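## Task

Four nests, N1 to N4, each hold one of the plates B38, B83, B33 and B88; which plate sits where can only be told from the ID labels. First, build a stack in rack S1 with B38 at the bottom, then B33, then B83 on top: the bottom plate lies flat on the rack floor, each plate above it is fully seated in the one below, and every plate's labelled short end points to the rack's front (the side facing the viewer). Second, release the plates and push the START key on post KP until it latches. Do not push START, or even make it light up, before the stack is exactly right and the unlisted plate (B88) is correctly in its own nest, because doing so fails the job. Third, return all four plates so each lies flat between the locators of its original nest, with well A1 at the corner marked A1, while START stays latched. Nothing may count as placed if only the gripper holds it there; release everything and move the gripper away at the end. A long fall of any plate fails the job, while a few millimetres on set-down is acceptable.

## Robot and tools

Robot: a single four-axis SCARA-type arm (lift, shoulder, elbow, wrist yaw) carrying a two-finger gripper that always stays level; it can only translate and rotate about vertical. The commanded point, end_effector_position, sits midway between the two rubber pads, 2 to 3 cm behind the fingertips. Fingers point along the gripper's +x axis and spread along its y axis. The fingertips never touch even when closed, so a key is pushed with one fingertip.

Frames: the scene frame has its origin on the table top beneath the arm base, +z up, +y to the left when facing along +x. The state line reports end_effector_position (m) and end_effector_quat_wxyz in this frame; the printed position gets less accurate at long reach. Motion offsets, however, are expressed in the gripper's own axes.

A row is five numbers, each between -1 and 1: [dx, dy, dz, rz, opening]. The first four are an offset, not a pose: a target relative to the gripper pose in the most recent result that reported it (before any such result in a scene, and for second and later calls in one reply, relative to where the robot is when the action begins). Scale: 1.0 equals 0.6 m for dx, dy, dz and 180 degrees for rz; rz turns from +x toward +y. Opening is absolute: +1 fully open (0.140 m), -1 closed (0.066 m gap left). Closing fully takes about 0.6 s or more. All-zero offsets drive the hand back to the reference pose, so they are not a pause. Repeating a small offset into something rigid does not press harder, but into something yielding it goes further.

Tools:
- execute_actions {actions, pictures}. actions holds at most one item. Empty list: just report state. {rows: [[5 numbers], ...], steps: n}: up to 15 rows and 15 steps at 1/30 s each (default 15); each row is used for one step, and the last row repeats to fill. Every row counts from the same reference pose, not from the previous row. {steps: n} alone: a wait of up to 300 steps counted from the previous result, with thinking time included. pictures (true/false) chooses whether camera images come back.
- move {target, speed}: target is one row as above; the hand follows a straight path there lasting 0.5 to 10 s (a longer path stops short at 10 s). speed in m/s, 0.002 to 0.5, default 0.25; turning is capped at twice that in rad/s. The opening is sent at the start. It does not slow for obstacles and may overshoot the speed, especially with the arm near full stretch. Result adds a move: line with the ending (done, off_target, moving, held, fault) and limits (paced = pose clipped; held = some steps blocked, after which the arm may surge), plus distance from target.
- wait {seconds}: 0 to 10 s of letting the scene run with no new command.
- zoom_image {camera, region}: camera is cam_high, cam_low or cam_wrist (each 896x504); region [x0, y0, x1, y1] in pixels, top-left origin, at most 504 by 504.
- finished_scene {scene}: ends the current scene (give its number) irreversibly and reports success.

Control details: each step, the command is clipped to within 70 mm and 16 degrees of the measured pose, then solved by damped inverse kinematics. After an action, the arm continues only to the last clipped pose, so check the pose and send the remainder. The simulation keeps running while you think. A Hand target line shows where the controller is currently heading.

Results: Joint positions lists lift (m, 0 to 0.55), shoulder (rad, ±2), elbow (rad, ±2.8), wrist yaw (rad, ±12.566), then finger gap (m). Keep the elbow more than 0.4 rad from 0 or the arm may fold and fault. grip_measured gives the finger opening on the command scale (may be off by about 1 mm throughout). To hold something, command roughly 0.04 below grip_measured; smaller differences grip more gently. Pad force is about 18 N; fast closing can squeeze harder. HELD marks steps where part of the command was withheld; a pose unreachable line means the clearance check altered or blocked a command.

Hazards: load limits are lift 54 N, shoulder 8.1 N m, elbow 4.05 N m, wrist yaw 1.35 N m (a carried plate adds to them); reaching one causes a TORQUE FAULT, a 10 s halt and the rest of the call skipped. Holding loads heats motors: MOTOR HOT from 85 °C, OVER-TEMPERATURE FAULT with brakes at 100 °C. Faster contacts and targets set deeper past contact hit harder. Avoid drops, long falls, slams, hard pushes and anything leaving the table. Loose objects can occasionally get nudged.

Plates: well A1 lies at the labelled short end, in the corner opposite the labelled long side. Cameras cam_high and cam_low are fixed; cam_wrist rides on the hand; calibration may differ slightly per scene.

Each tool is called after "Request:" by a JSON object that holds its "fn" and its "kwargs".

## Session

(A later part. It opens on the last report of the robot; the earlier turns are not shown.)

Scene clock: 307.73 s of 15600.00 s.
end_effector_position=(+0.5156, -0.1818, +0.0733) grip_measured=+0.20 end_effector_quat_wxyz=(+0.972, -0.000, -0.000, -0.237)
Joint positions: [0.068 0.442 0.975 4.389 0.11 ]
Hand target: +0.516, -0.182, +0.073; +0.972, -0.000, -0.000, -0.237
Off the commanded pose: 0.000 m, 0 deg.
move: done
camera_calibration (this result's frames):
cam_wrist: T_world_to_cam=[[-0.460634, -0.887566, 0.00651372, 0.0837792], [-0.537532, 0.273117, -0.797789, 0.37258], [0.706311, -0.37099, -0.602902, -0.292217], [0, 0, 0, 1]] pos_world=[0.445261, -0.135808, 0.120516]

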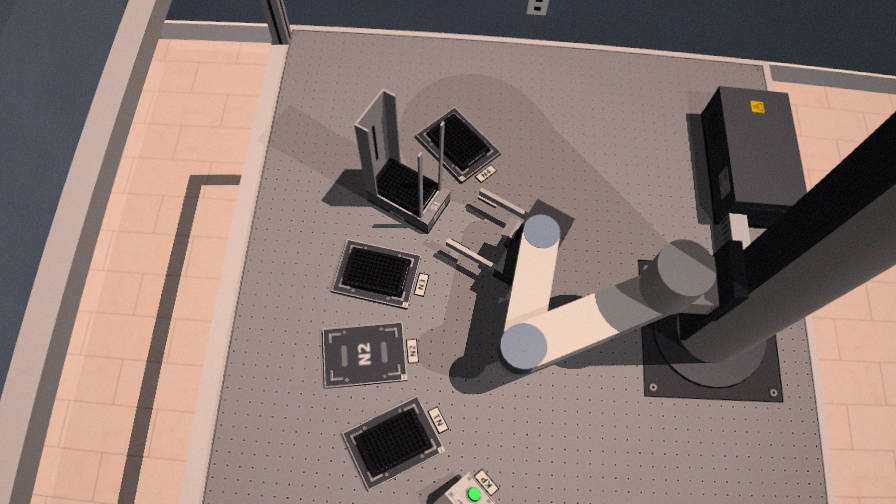

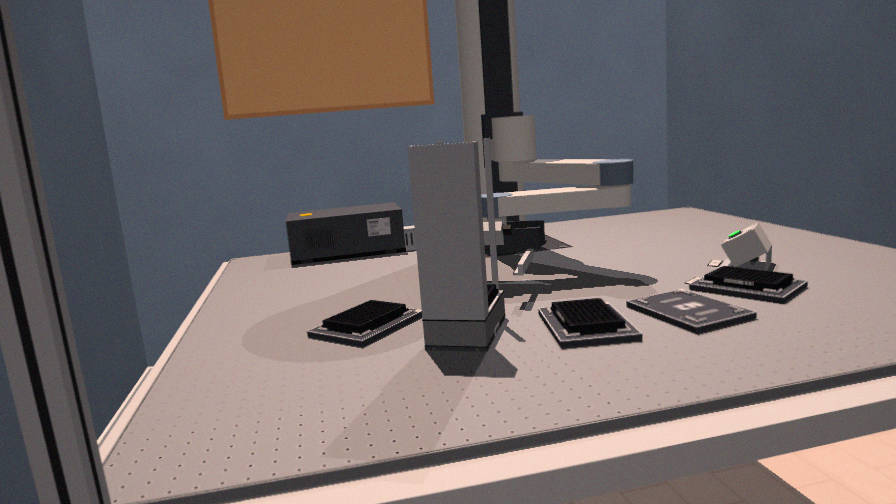

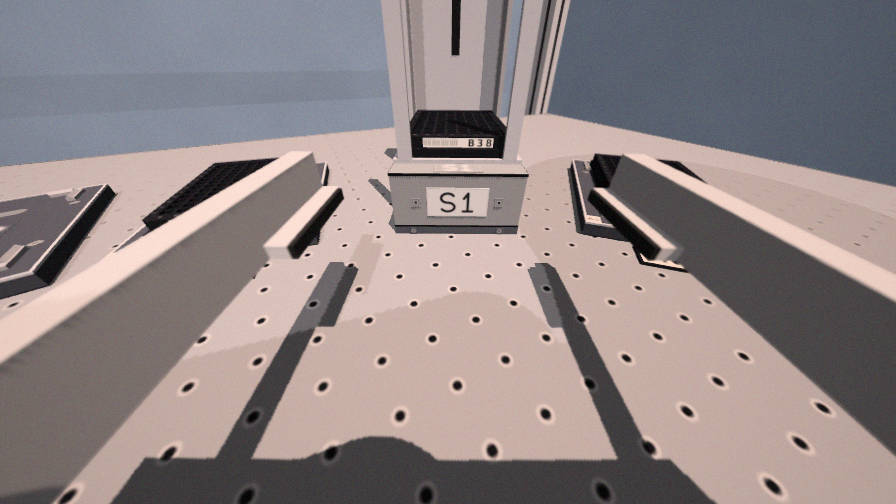

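Request:
{"fn": "move", "kwargs": {"target": [0.2829,0.0008,0,0,0.2]}}

Request:
{"fn": "move", "kwargs": {"target": [0,0,0,0,-0.63]}}

Request:
{"fn": "move", "kwargs": {"target": [0,0,0.444,0,-0.63], "speed": 0.15}}

Request:
{"fn": "move", "kwargs": {"target": [-0.1986,0.5716,0,0.2007,-0.63], "speed": 0.35}}

Request:
{"fn": "move", "kwargs": {"target": [0,0,-0.48,0,-0.63], "speed": 0.3}}

Scene clock: 315.33 s of 15600.00 s.
end_effector_position=(+0.6665, -0.2593, +0.0733) grip_measured=+0.20 end_effector_quat_wxyz=(+0.972, -0.000, -0.000, -0.237)
Joint positions: [0.068 0.1   1.848 3.857 0.11 ]
Hand target: +0.667, -0.259, +0.073; +0.972, -0.000, -0.000, -0.237
Off the commanded pose: 0.000 m, 0 deg.
After step 90, 3.47 s passed at rest.
move: done
camera_calibration (this result's frames):
cam_wrist: T_world_to_cam=[[-0.460516, -0.887628, 0.00651372, 0.0843724], [-0.537568, 0.273045, -0.797789, 0.474935], [0.706361, -0.370896, -0.602902, -0.427624], [0, 0, 0, 1]] pos_world=[0.596222, -0.213391, 0.120533]

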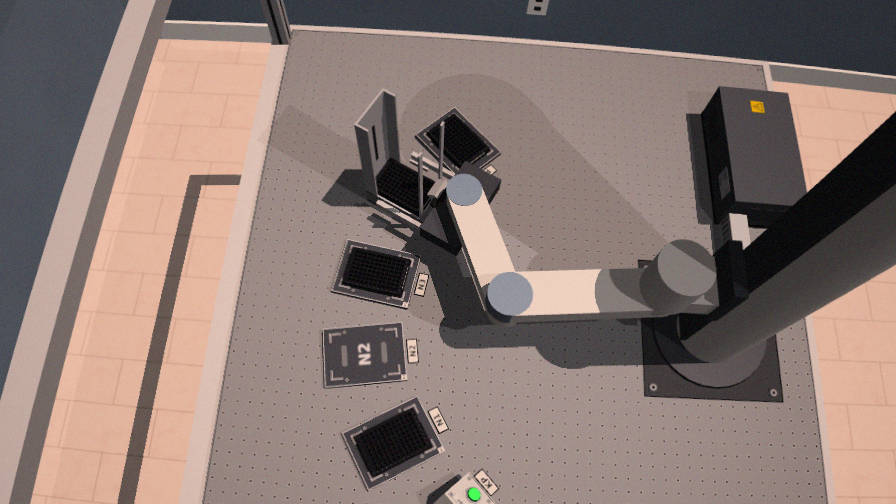

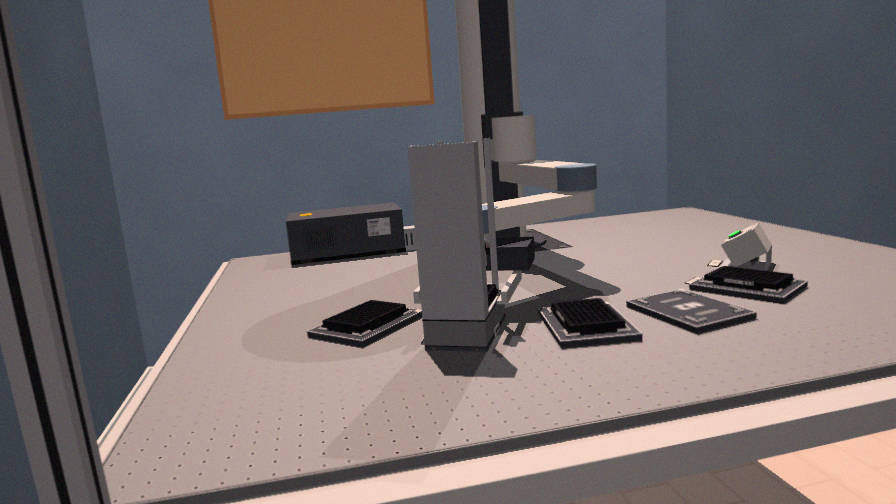

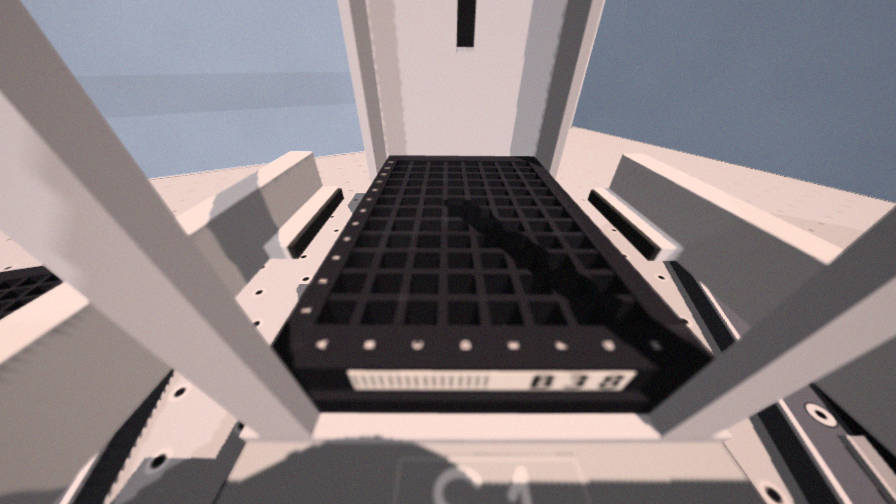

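Scene clock: 315.83 s of 15600.00 s.
end_effector_position=(+0.6666, -0.2592, +0.0733) grip_measured=-0.57 end_effector_quat_wxyz=(+0.972, -0.000, -0.000, -0.236)
Joint positions: [0.068 0.1   1.849 3.857 0.082]
Hand target: +0.667, -0.259, +0.073; +0.972, -0.000, -0.000, -0.237
Off the commanded pose: 0.000 m, 0 deg.
move: done
camera_calibration (this result's frames):
cam_wrist: T_world_to_cam=[[-0.459929, -0.887932, 0.00651372, 0.0840454], [-0.537749, 0.272689, -0.797789, 0.474975], [0.706606, -0.370429, -0.602902, -0.42768], [0, 0, 0, 1]] pos_world=[0.596273, -0.213319, 0.120533]

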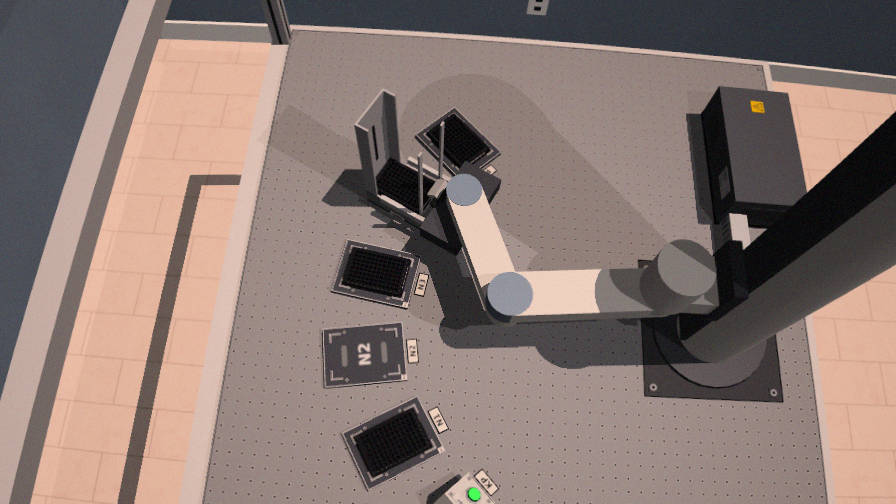

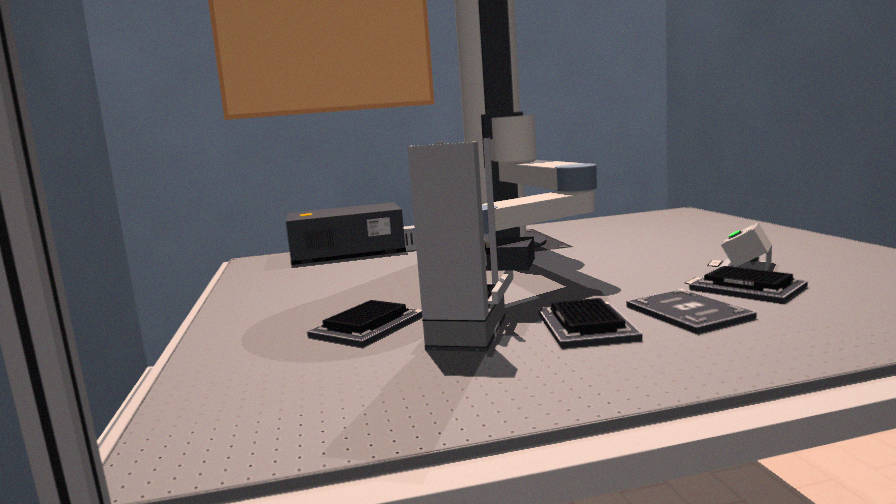

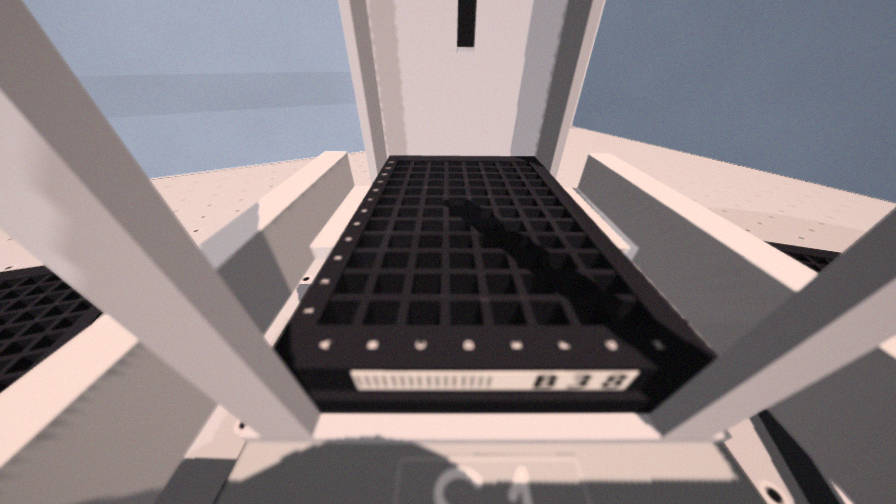

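Scene clock: 317.97 s of 15600.00 s.
end_effector_position=(+0.6666, -0.2592, +0.3398) grip_measured=-0.57 end_effector_quat_wxyz=(+0.972, -0.000, -0.000, -0.236)
Joint positions: [0.335 0.1   1.849 3.857 0.082]
Hand target: +0.667, -0.259, +0.340; +0.972, -0.000, -0.000, -0.236
Off the commanded pose: 0.000 m, 0 deg.
move: done
camera_calibration (this result's frames):
cam_wrist: T_world_to_cam=[[-0.459905, -0.887944, 0.00651372, 0.0823023], [-0.537756, 0.272675, -0.797789, 0.687554], [0.706616, -0.37041, -0.602902, -0.26704], [0, 0, 0, 1]] pos_world=[0.596282, -0.213313, 0.386987]

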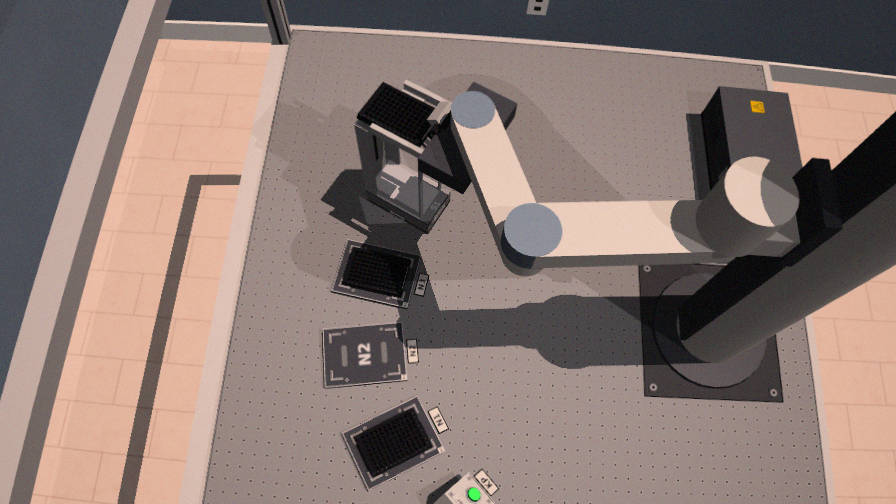

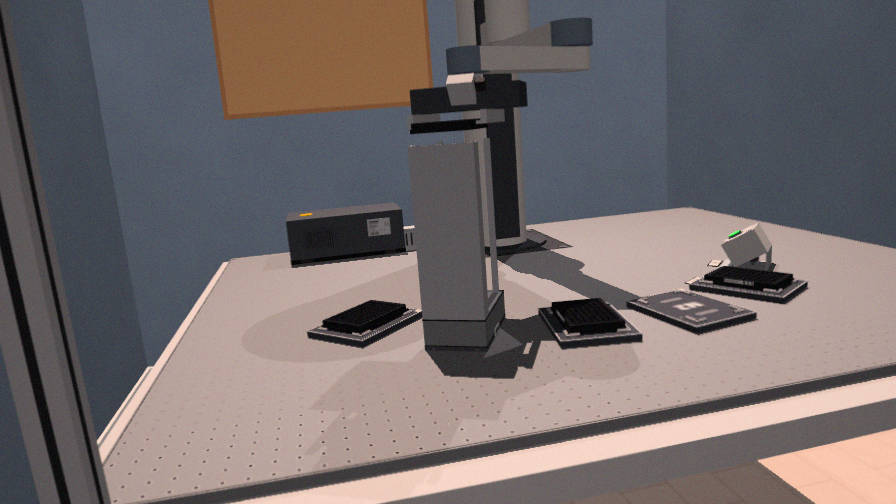

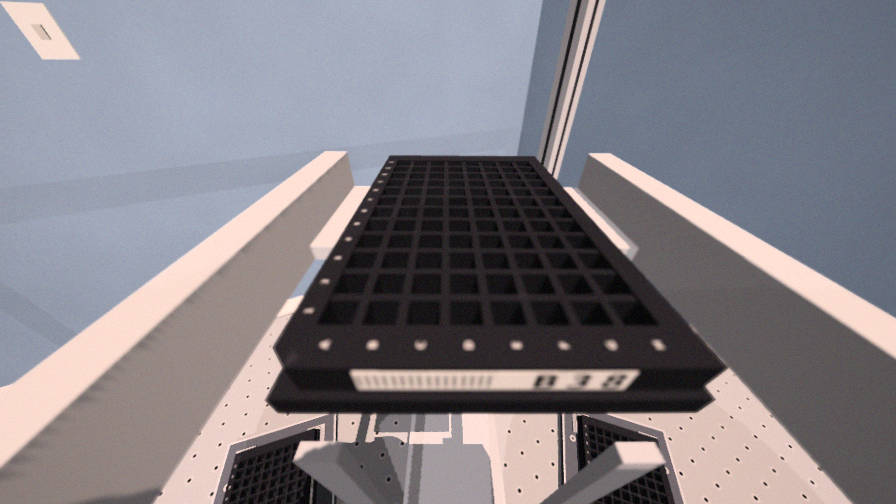

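Scene clock: 319.40 s of 15600.00 s.
end_effector_position=(+0.7181, +0.1004, +0.3398) grip_measured=-0.57 end_effector_quat_wxyz=(+0.997, -0.000, -0.000, +0.077)
Joint positions: [0.335 0.791 1.827 3.82  0.082]
Hand target: +0.718, +0.100, +0.340; +0.997, -0.000, -0.000, +0.077
Off the commanded pose: 0.000 m, 0 deg.
move: done
camera_calibration (this result's frames):
cam_wrist: T_world_to_cam=[[0.152575, -0.98827, 0.00651372, -0.00443515], [-0.595063, -0.0971273, -0.797789, 0.695447], [0.789064, 0.117846, -0.602902, -0.278423], [0, 0, 0, 1]] pos_world=[0.634204, 0.0959748, 0.386987]

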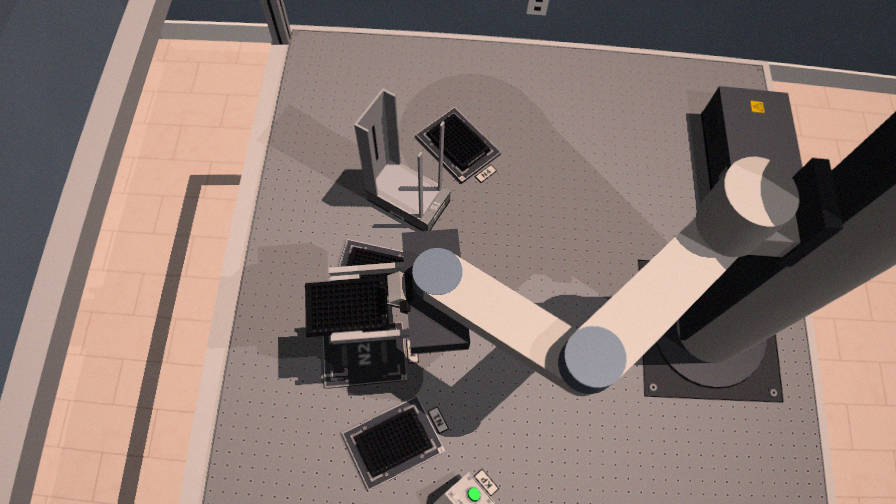

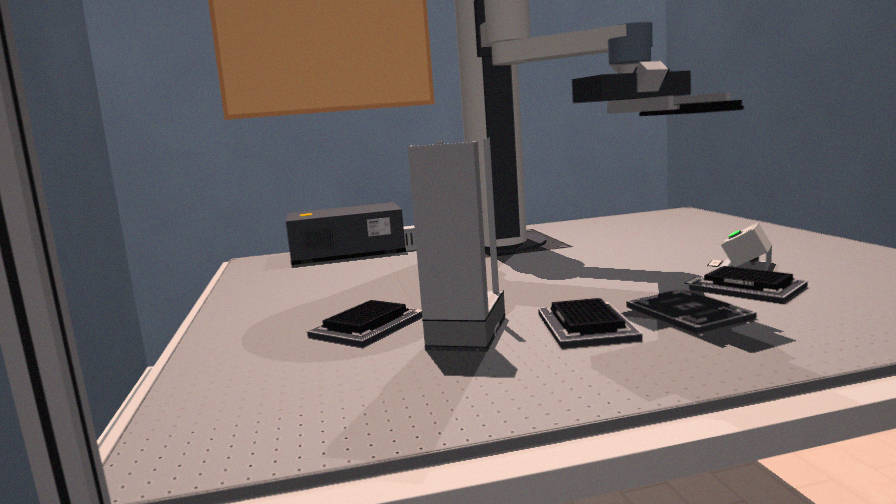

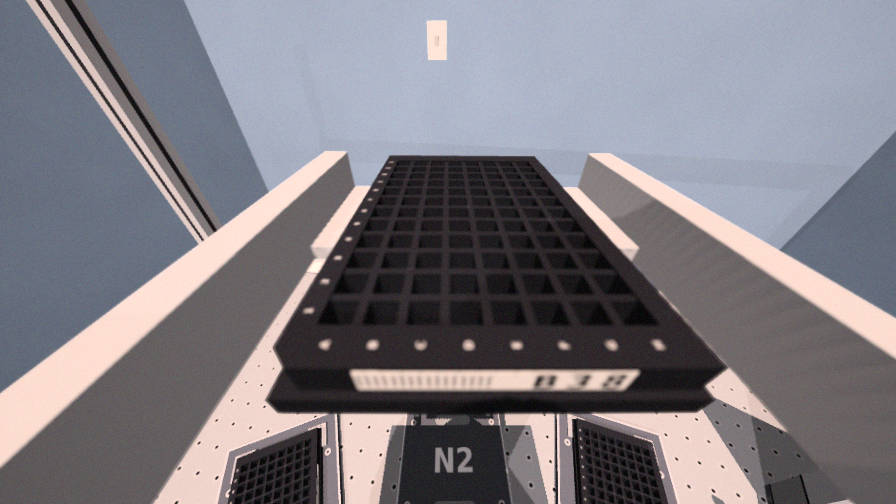

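Scene clock: 320.83 s of 15600.00 s.
end_effector_position=(+0.7181, +0.1004, +0.0517) grip_measured=-0.57 end_effector_quat_wxyz=(+0.997, -0.000, -0.000, +0.077)
Joint positions: [0.047 0.791 1.827 3.82  0.082]
Hand target: +0.718, +0.100, +0.052; +0.997, -0.000, -0.000, +0.077
Off the commanded pose: 0.000 m, 0 deg.
move: done
camera_calibration (this result's frames):
cam_wrist: T_world_to_cam=[[0.152546, -0.988275, 0.00651372, -0.00254721], [-0.595065, -0.0971102, -0.797789, 0.465617], [0.789067, 0.117824, -0.602902, -0.452103], [0, 0, 0, 1]] pos_world=[0.634201, 0.0959673, 0.0989072]

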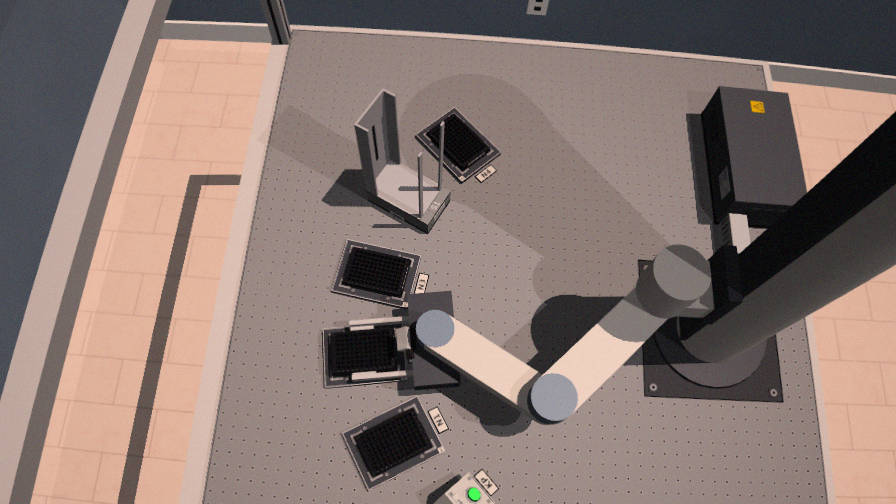

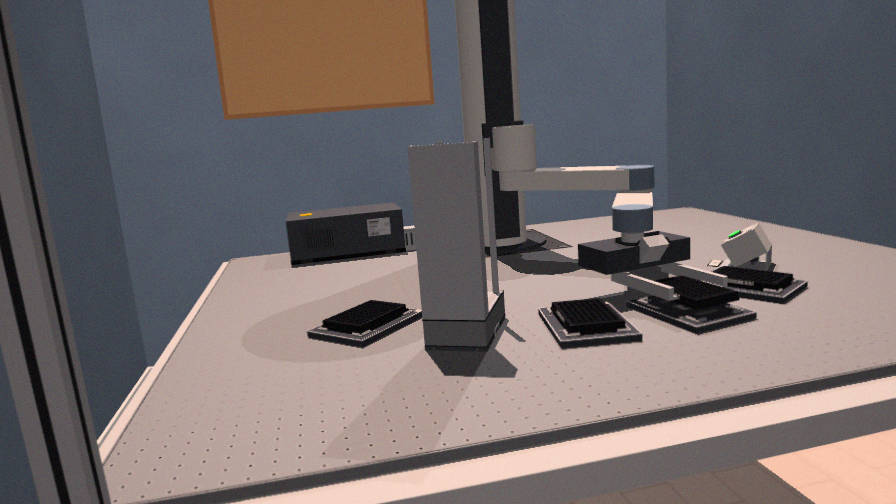

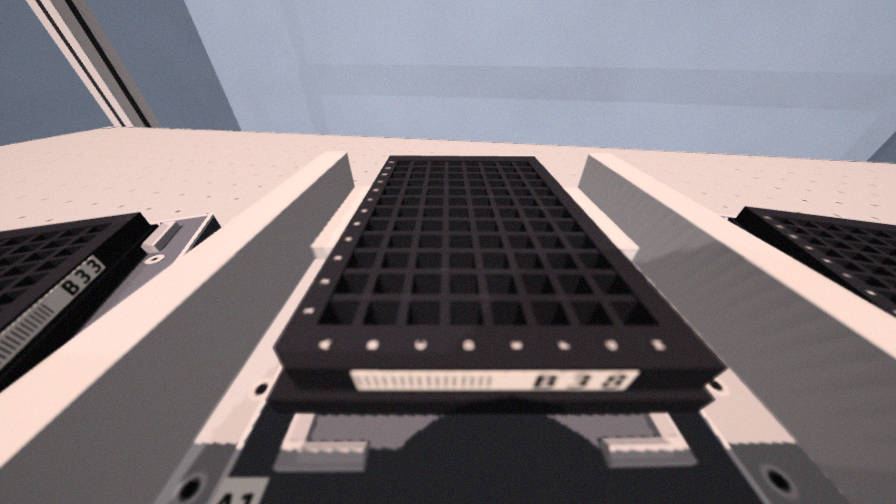

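Plate sits ~0.6 mm back; compensate.

Request:
{"fn": "move", "kwargs": {"target": [0.001,0,-0.0285,0,-0.63], "speed": 0.03}}

Request:
{"fn": "move", "kwargs": {"target": [0,0,0,0,-0.1]}}

Request:
{"fn": "move", "kwargs": {"target": [-0.2,0,0.1,0,0]}}

Scene clock: 324.90 s of 15600.00 s.
end_effector_position=(+0.7186, +0.1003, +0.0346) grip_measured=-0.57 end_effector_quat_wxyz=(+0.997, -0.000, -0.000, +0.077)
Joint positions: [0.03  0.789 1.83  3.819 0.082]
Hand target: +0.719, +0.101, +0.035; +0.997, -0.000, -0.000, +0.077
Off the commanded pose: 0.000 m, 0 deg.
After step 90, 0.27 s passed at rest.
move: done
camera_calibration (this result's frames):
cam_wrist: T_world_to_cam=[[0.152557, -0.988273, 0.00651372, -0.00264661], [-0.595064, -0.0971168, -0.797789, 0.452244], [0.789066, 0.117832, -0.602902, -0.462811], [0, 0, 0, 1]] pos_world=[0.634706, 0.0958389, 0.0817826]

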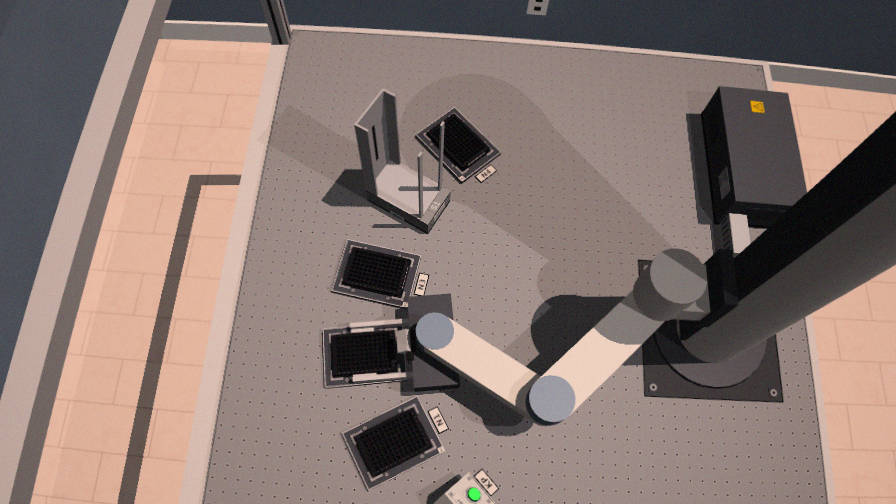

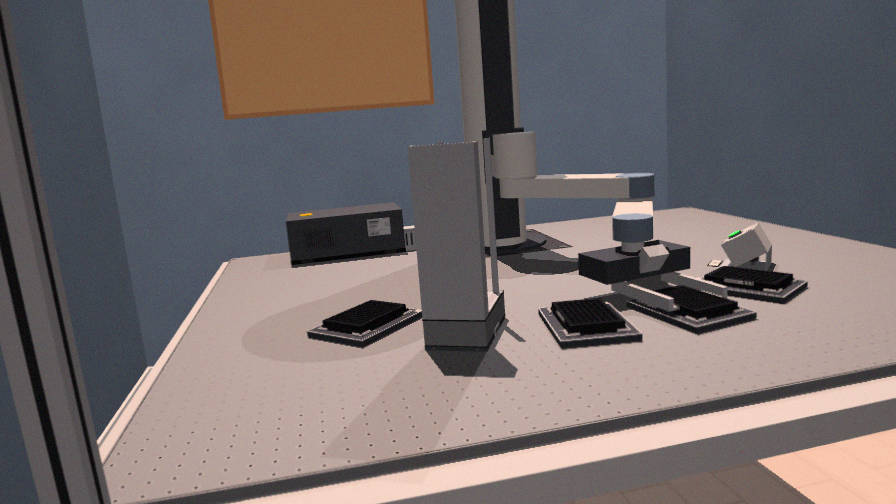

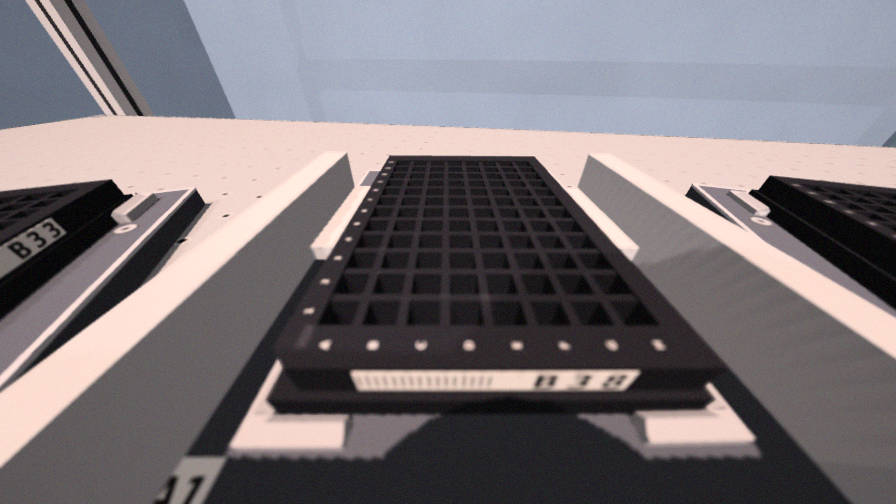

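Scene clock: 325.40 s of 15600.00 s.
end_effector_position=(+0.7186, +0.1003, +0.0346) grip_measured=-0.10 end_effector_quat_wxyz=(+0.997, -0.000, -0.000, +0.077)
Joint positions: [0.03  0.789 1.83  3.819 0.099]
Hand target: +0.719, +0.100, +0.035; +0.997, -0.000, -0.000, +0.077
Off the commanded pose: 0.000 m, 0 deg.
move: done
camera_calibration (this result's frames):
cam_wrist: T_world_to_cam=[[0.152541, -0.988276, 0.00651372, -0.00266093], [-0.595066, -0.0971069, -0.797789, 0.452234], [0.789068, 0.117819, -0.602902, -0.462798], [0, 0, 0, 1]] pos_world=[0.634694, 0.0958118, 0.0817826]

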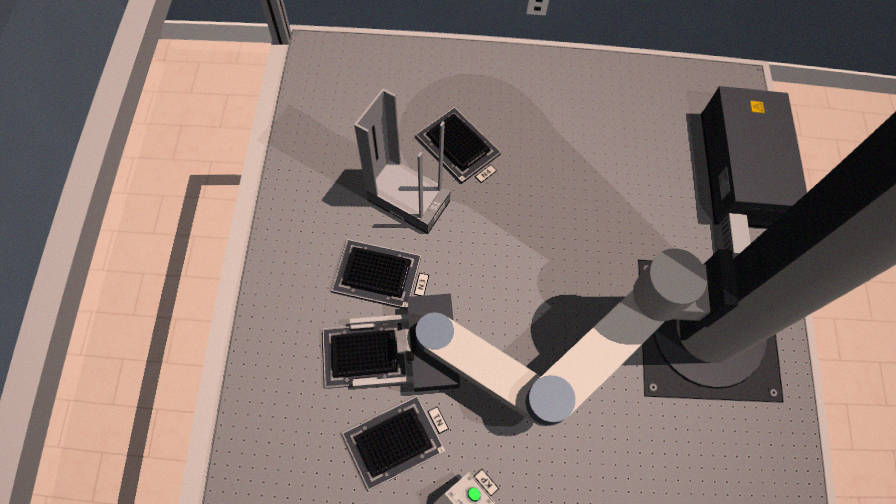

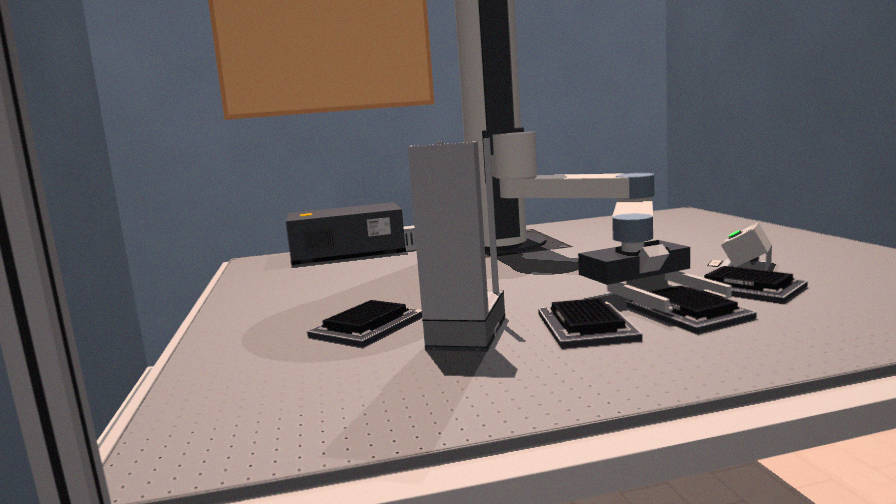

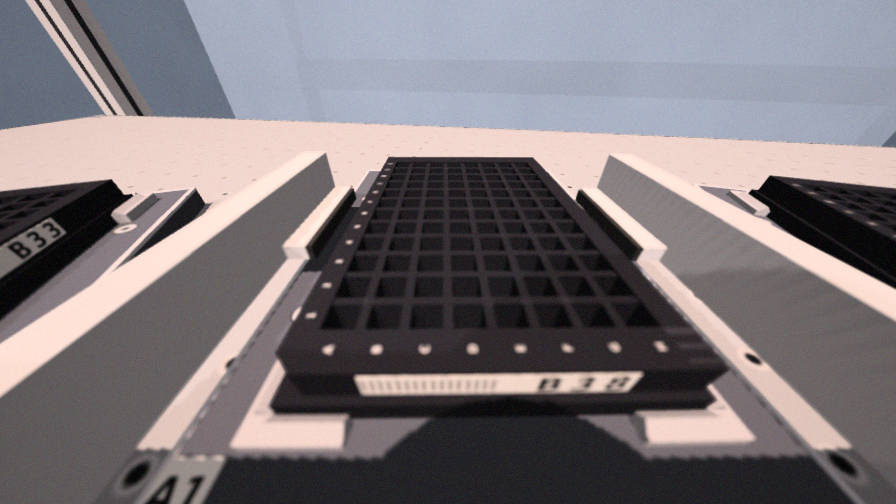

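Scene clock: 326.33 s of 15600.00 s.
end_effector_position=(+0.6000, +0.0818, +0.0946) grip_measured=+0.00 end_effector_quat_wxyz=(+0.997, -0.000, -0.000, +0.077)
Joint positions: [0.09  1.071 1.188 4.178 0.103]
Hand target: +0.600, +0.082, +0.095; +0.997, -0.000, -0.000, +0.077
Off the commanded pose: 0.000 m, 0 deg.
move: done
camera_calibration (this result's frames):
cam_wrist: T_world_to_cam=[[0.152374, -0.988301, 0.00651372, -0.00310106], [-0.595082, -0.0970066, -0.797789, 0.427794], [0.789088, 0.117686, -0.602902, -0.330833], [0, 0, 0, 1]] pos_world=[0.516101, 0.0773685, 0.141849]

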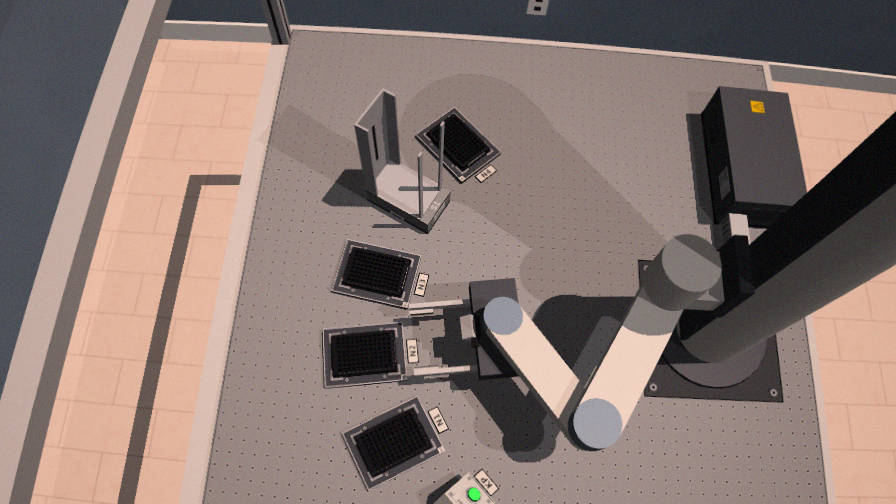

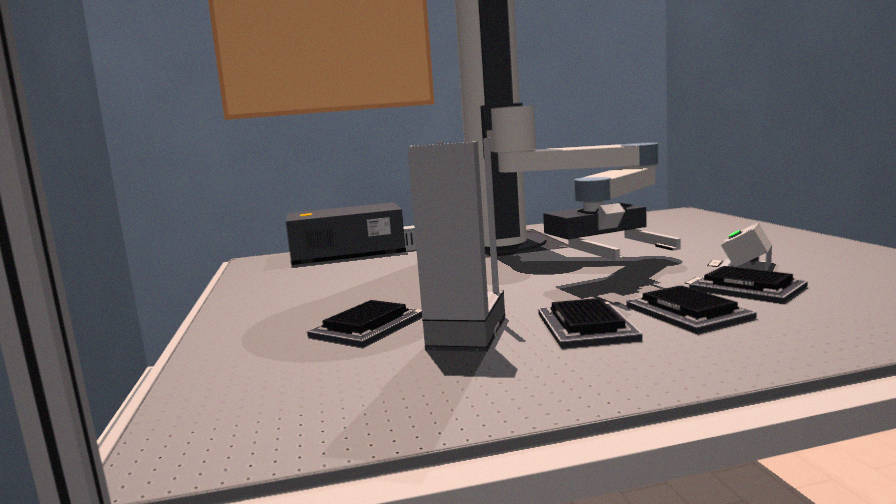

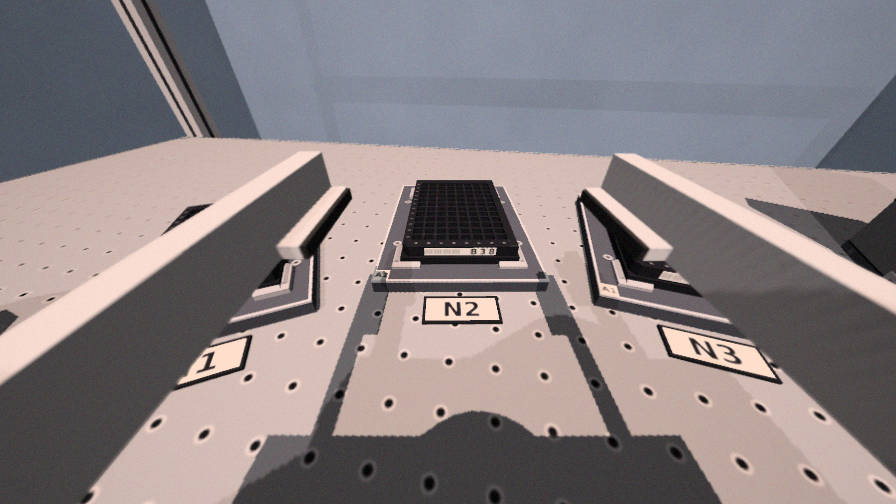

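Request:
{"fn": "zoom_image", "kwargs": {"camera": "cam_wrist", "region": [360,160,560,300]}}

Region (360, 160, 560, 300) of cam_wrist's 896x504 image, scaled by 2.520, with more detail than that image has; it fills the top 353 rows of this view, and the rest is white.

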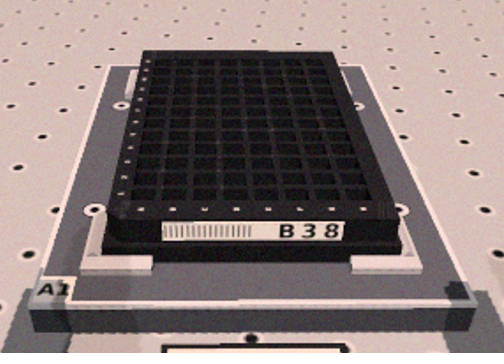

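Request:
{"fn": "finished_scene", "kwargs": {"scene": 1}}

The scene is finished: the task was done.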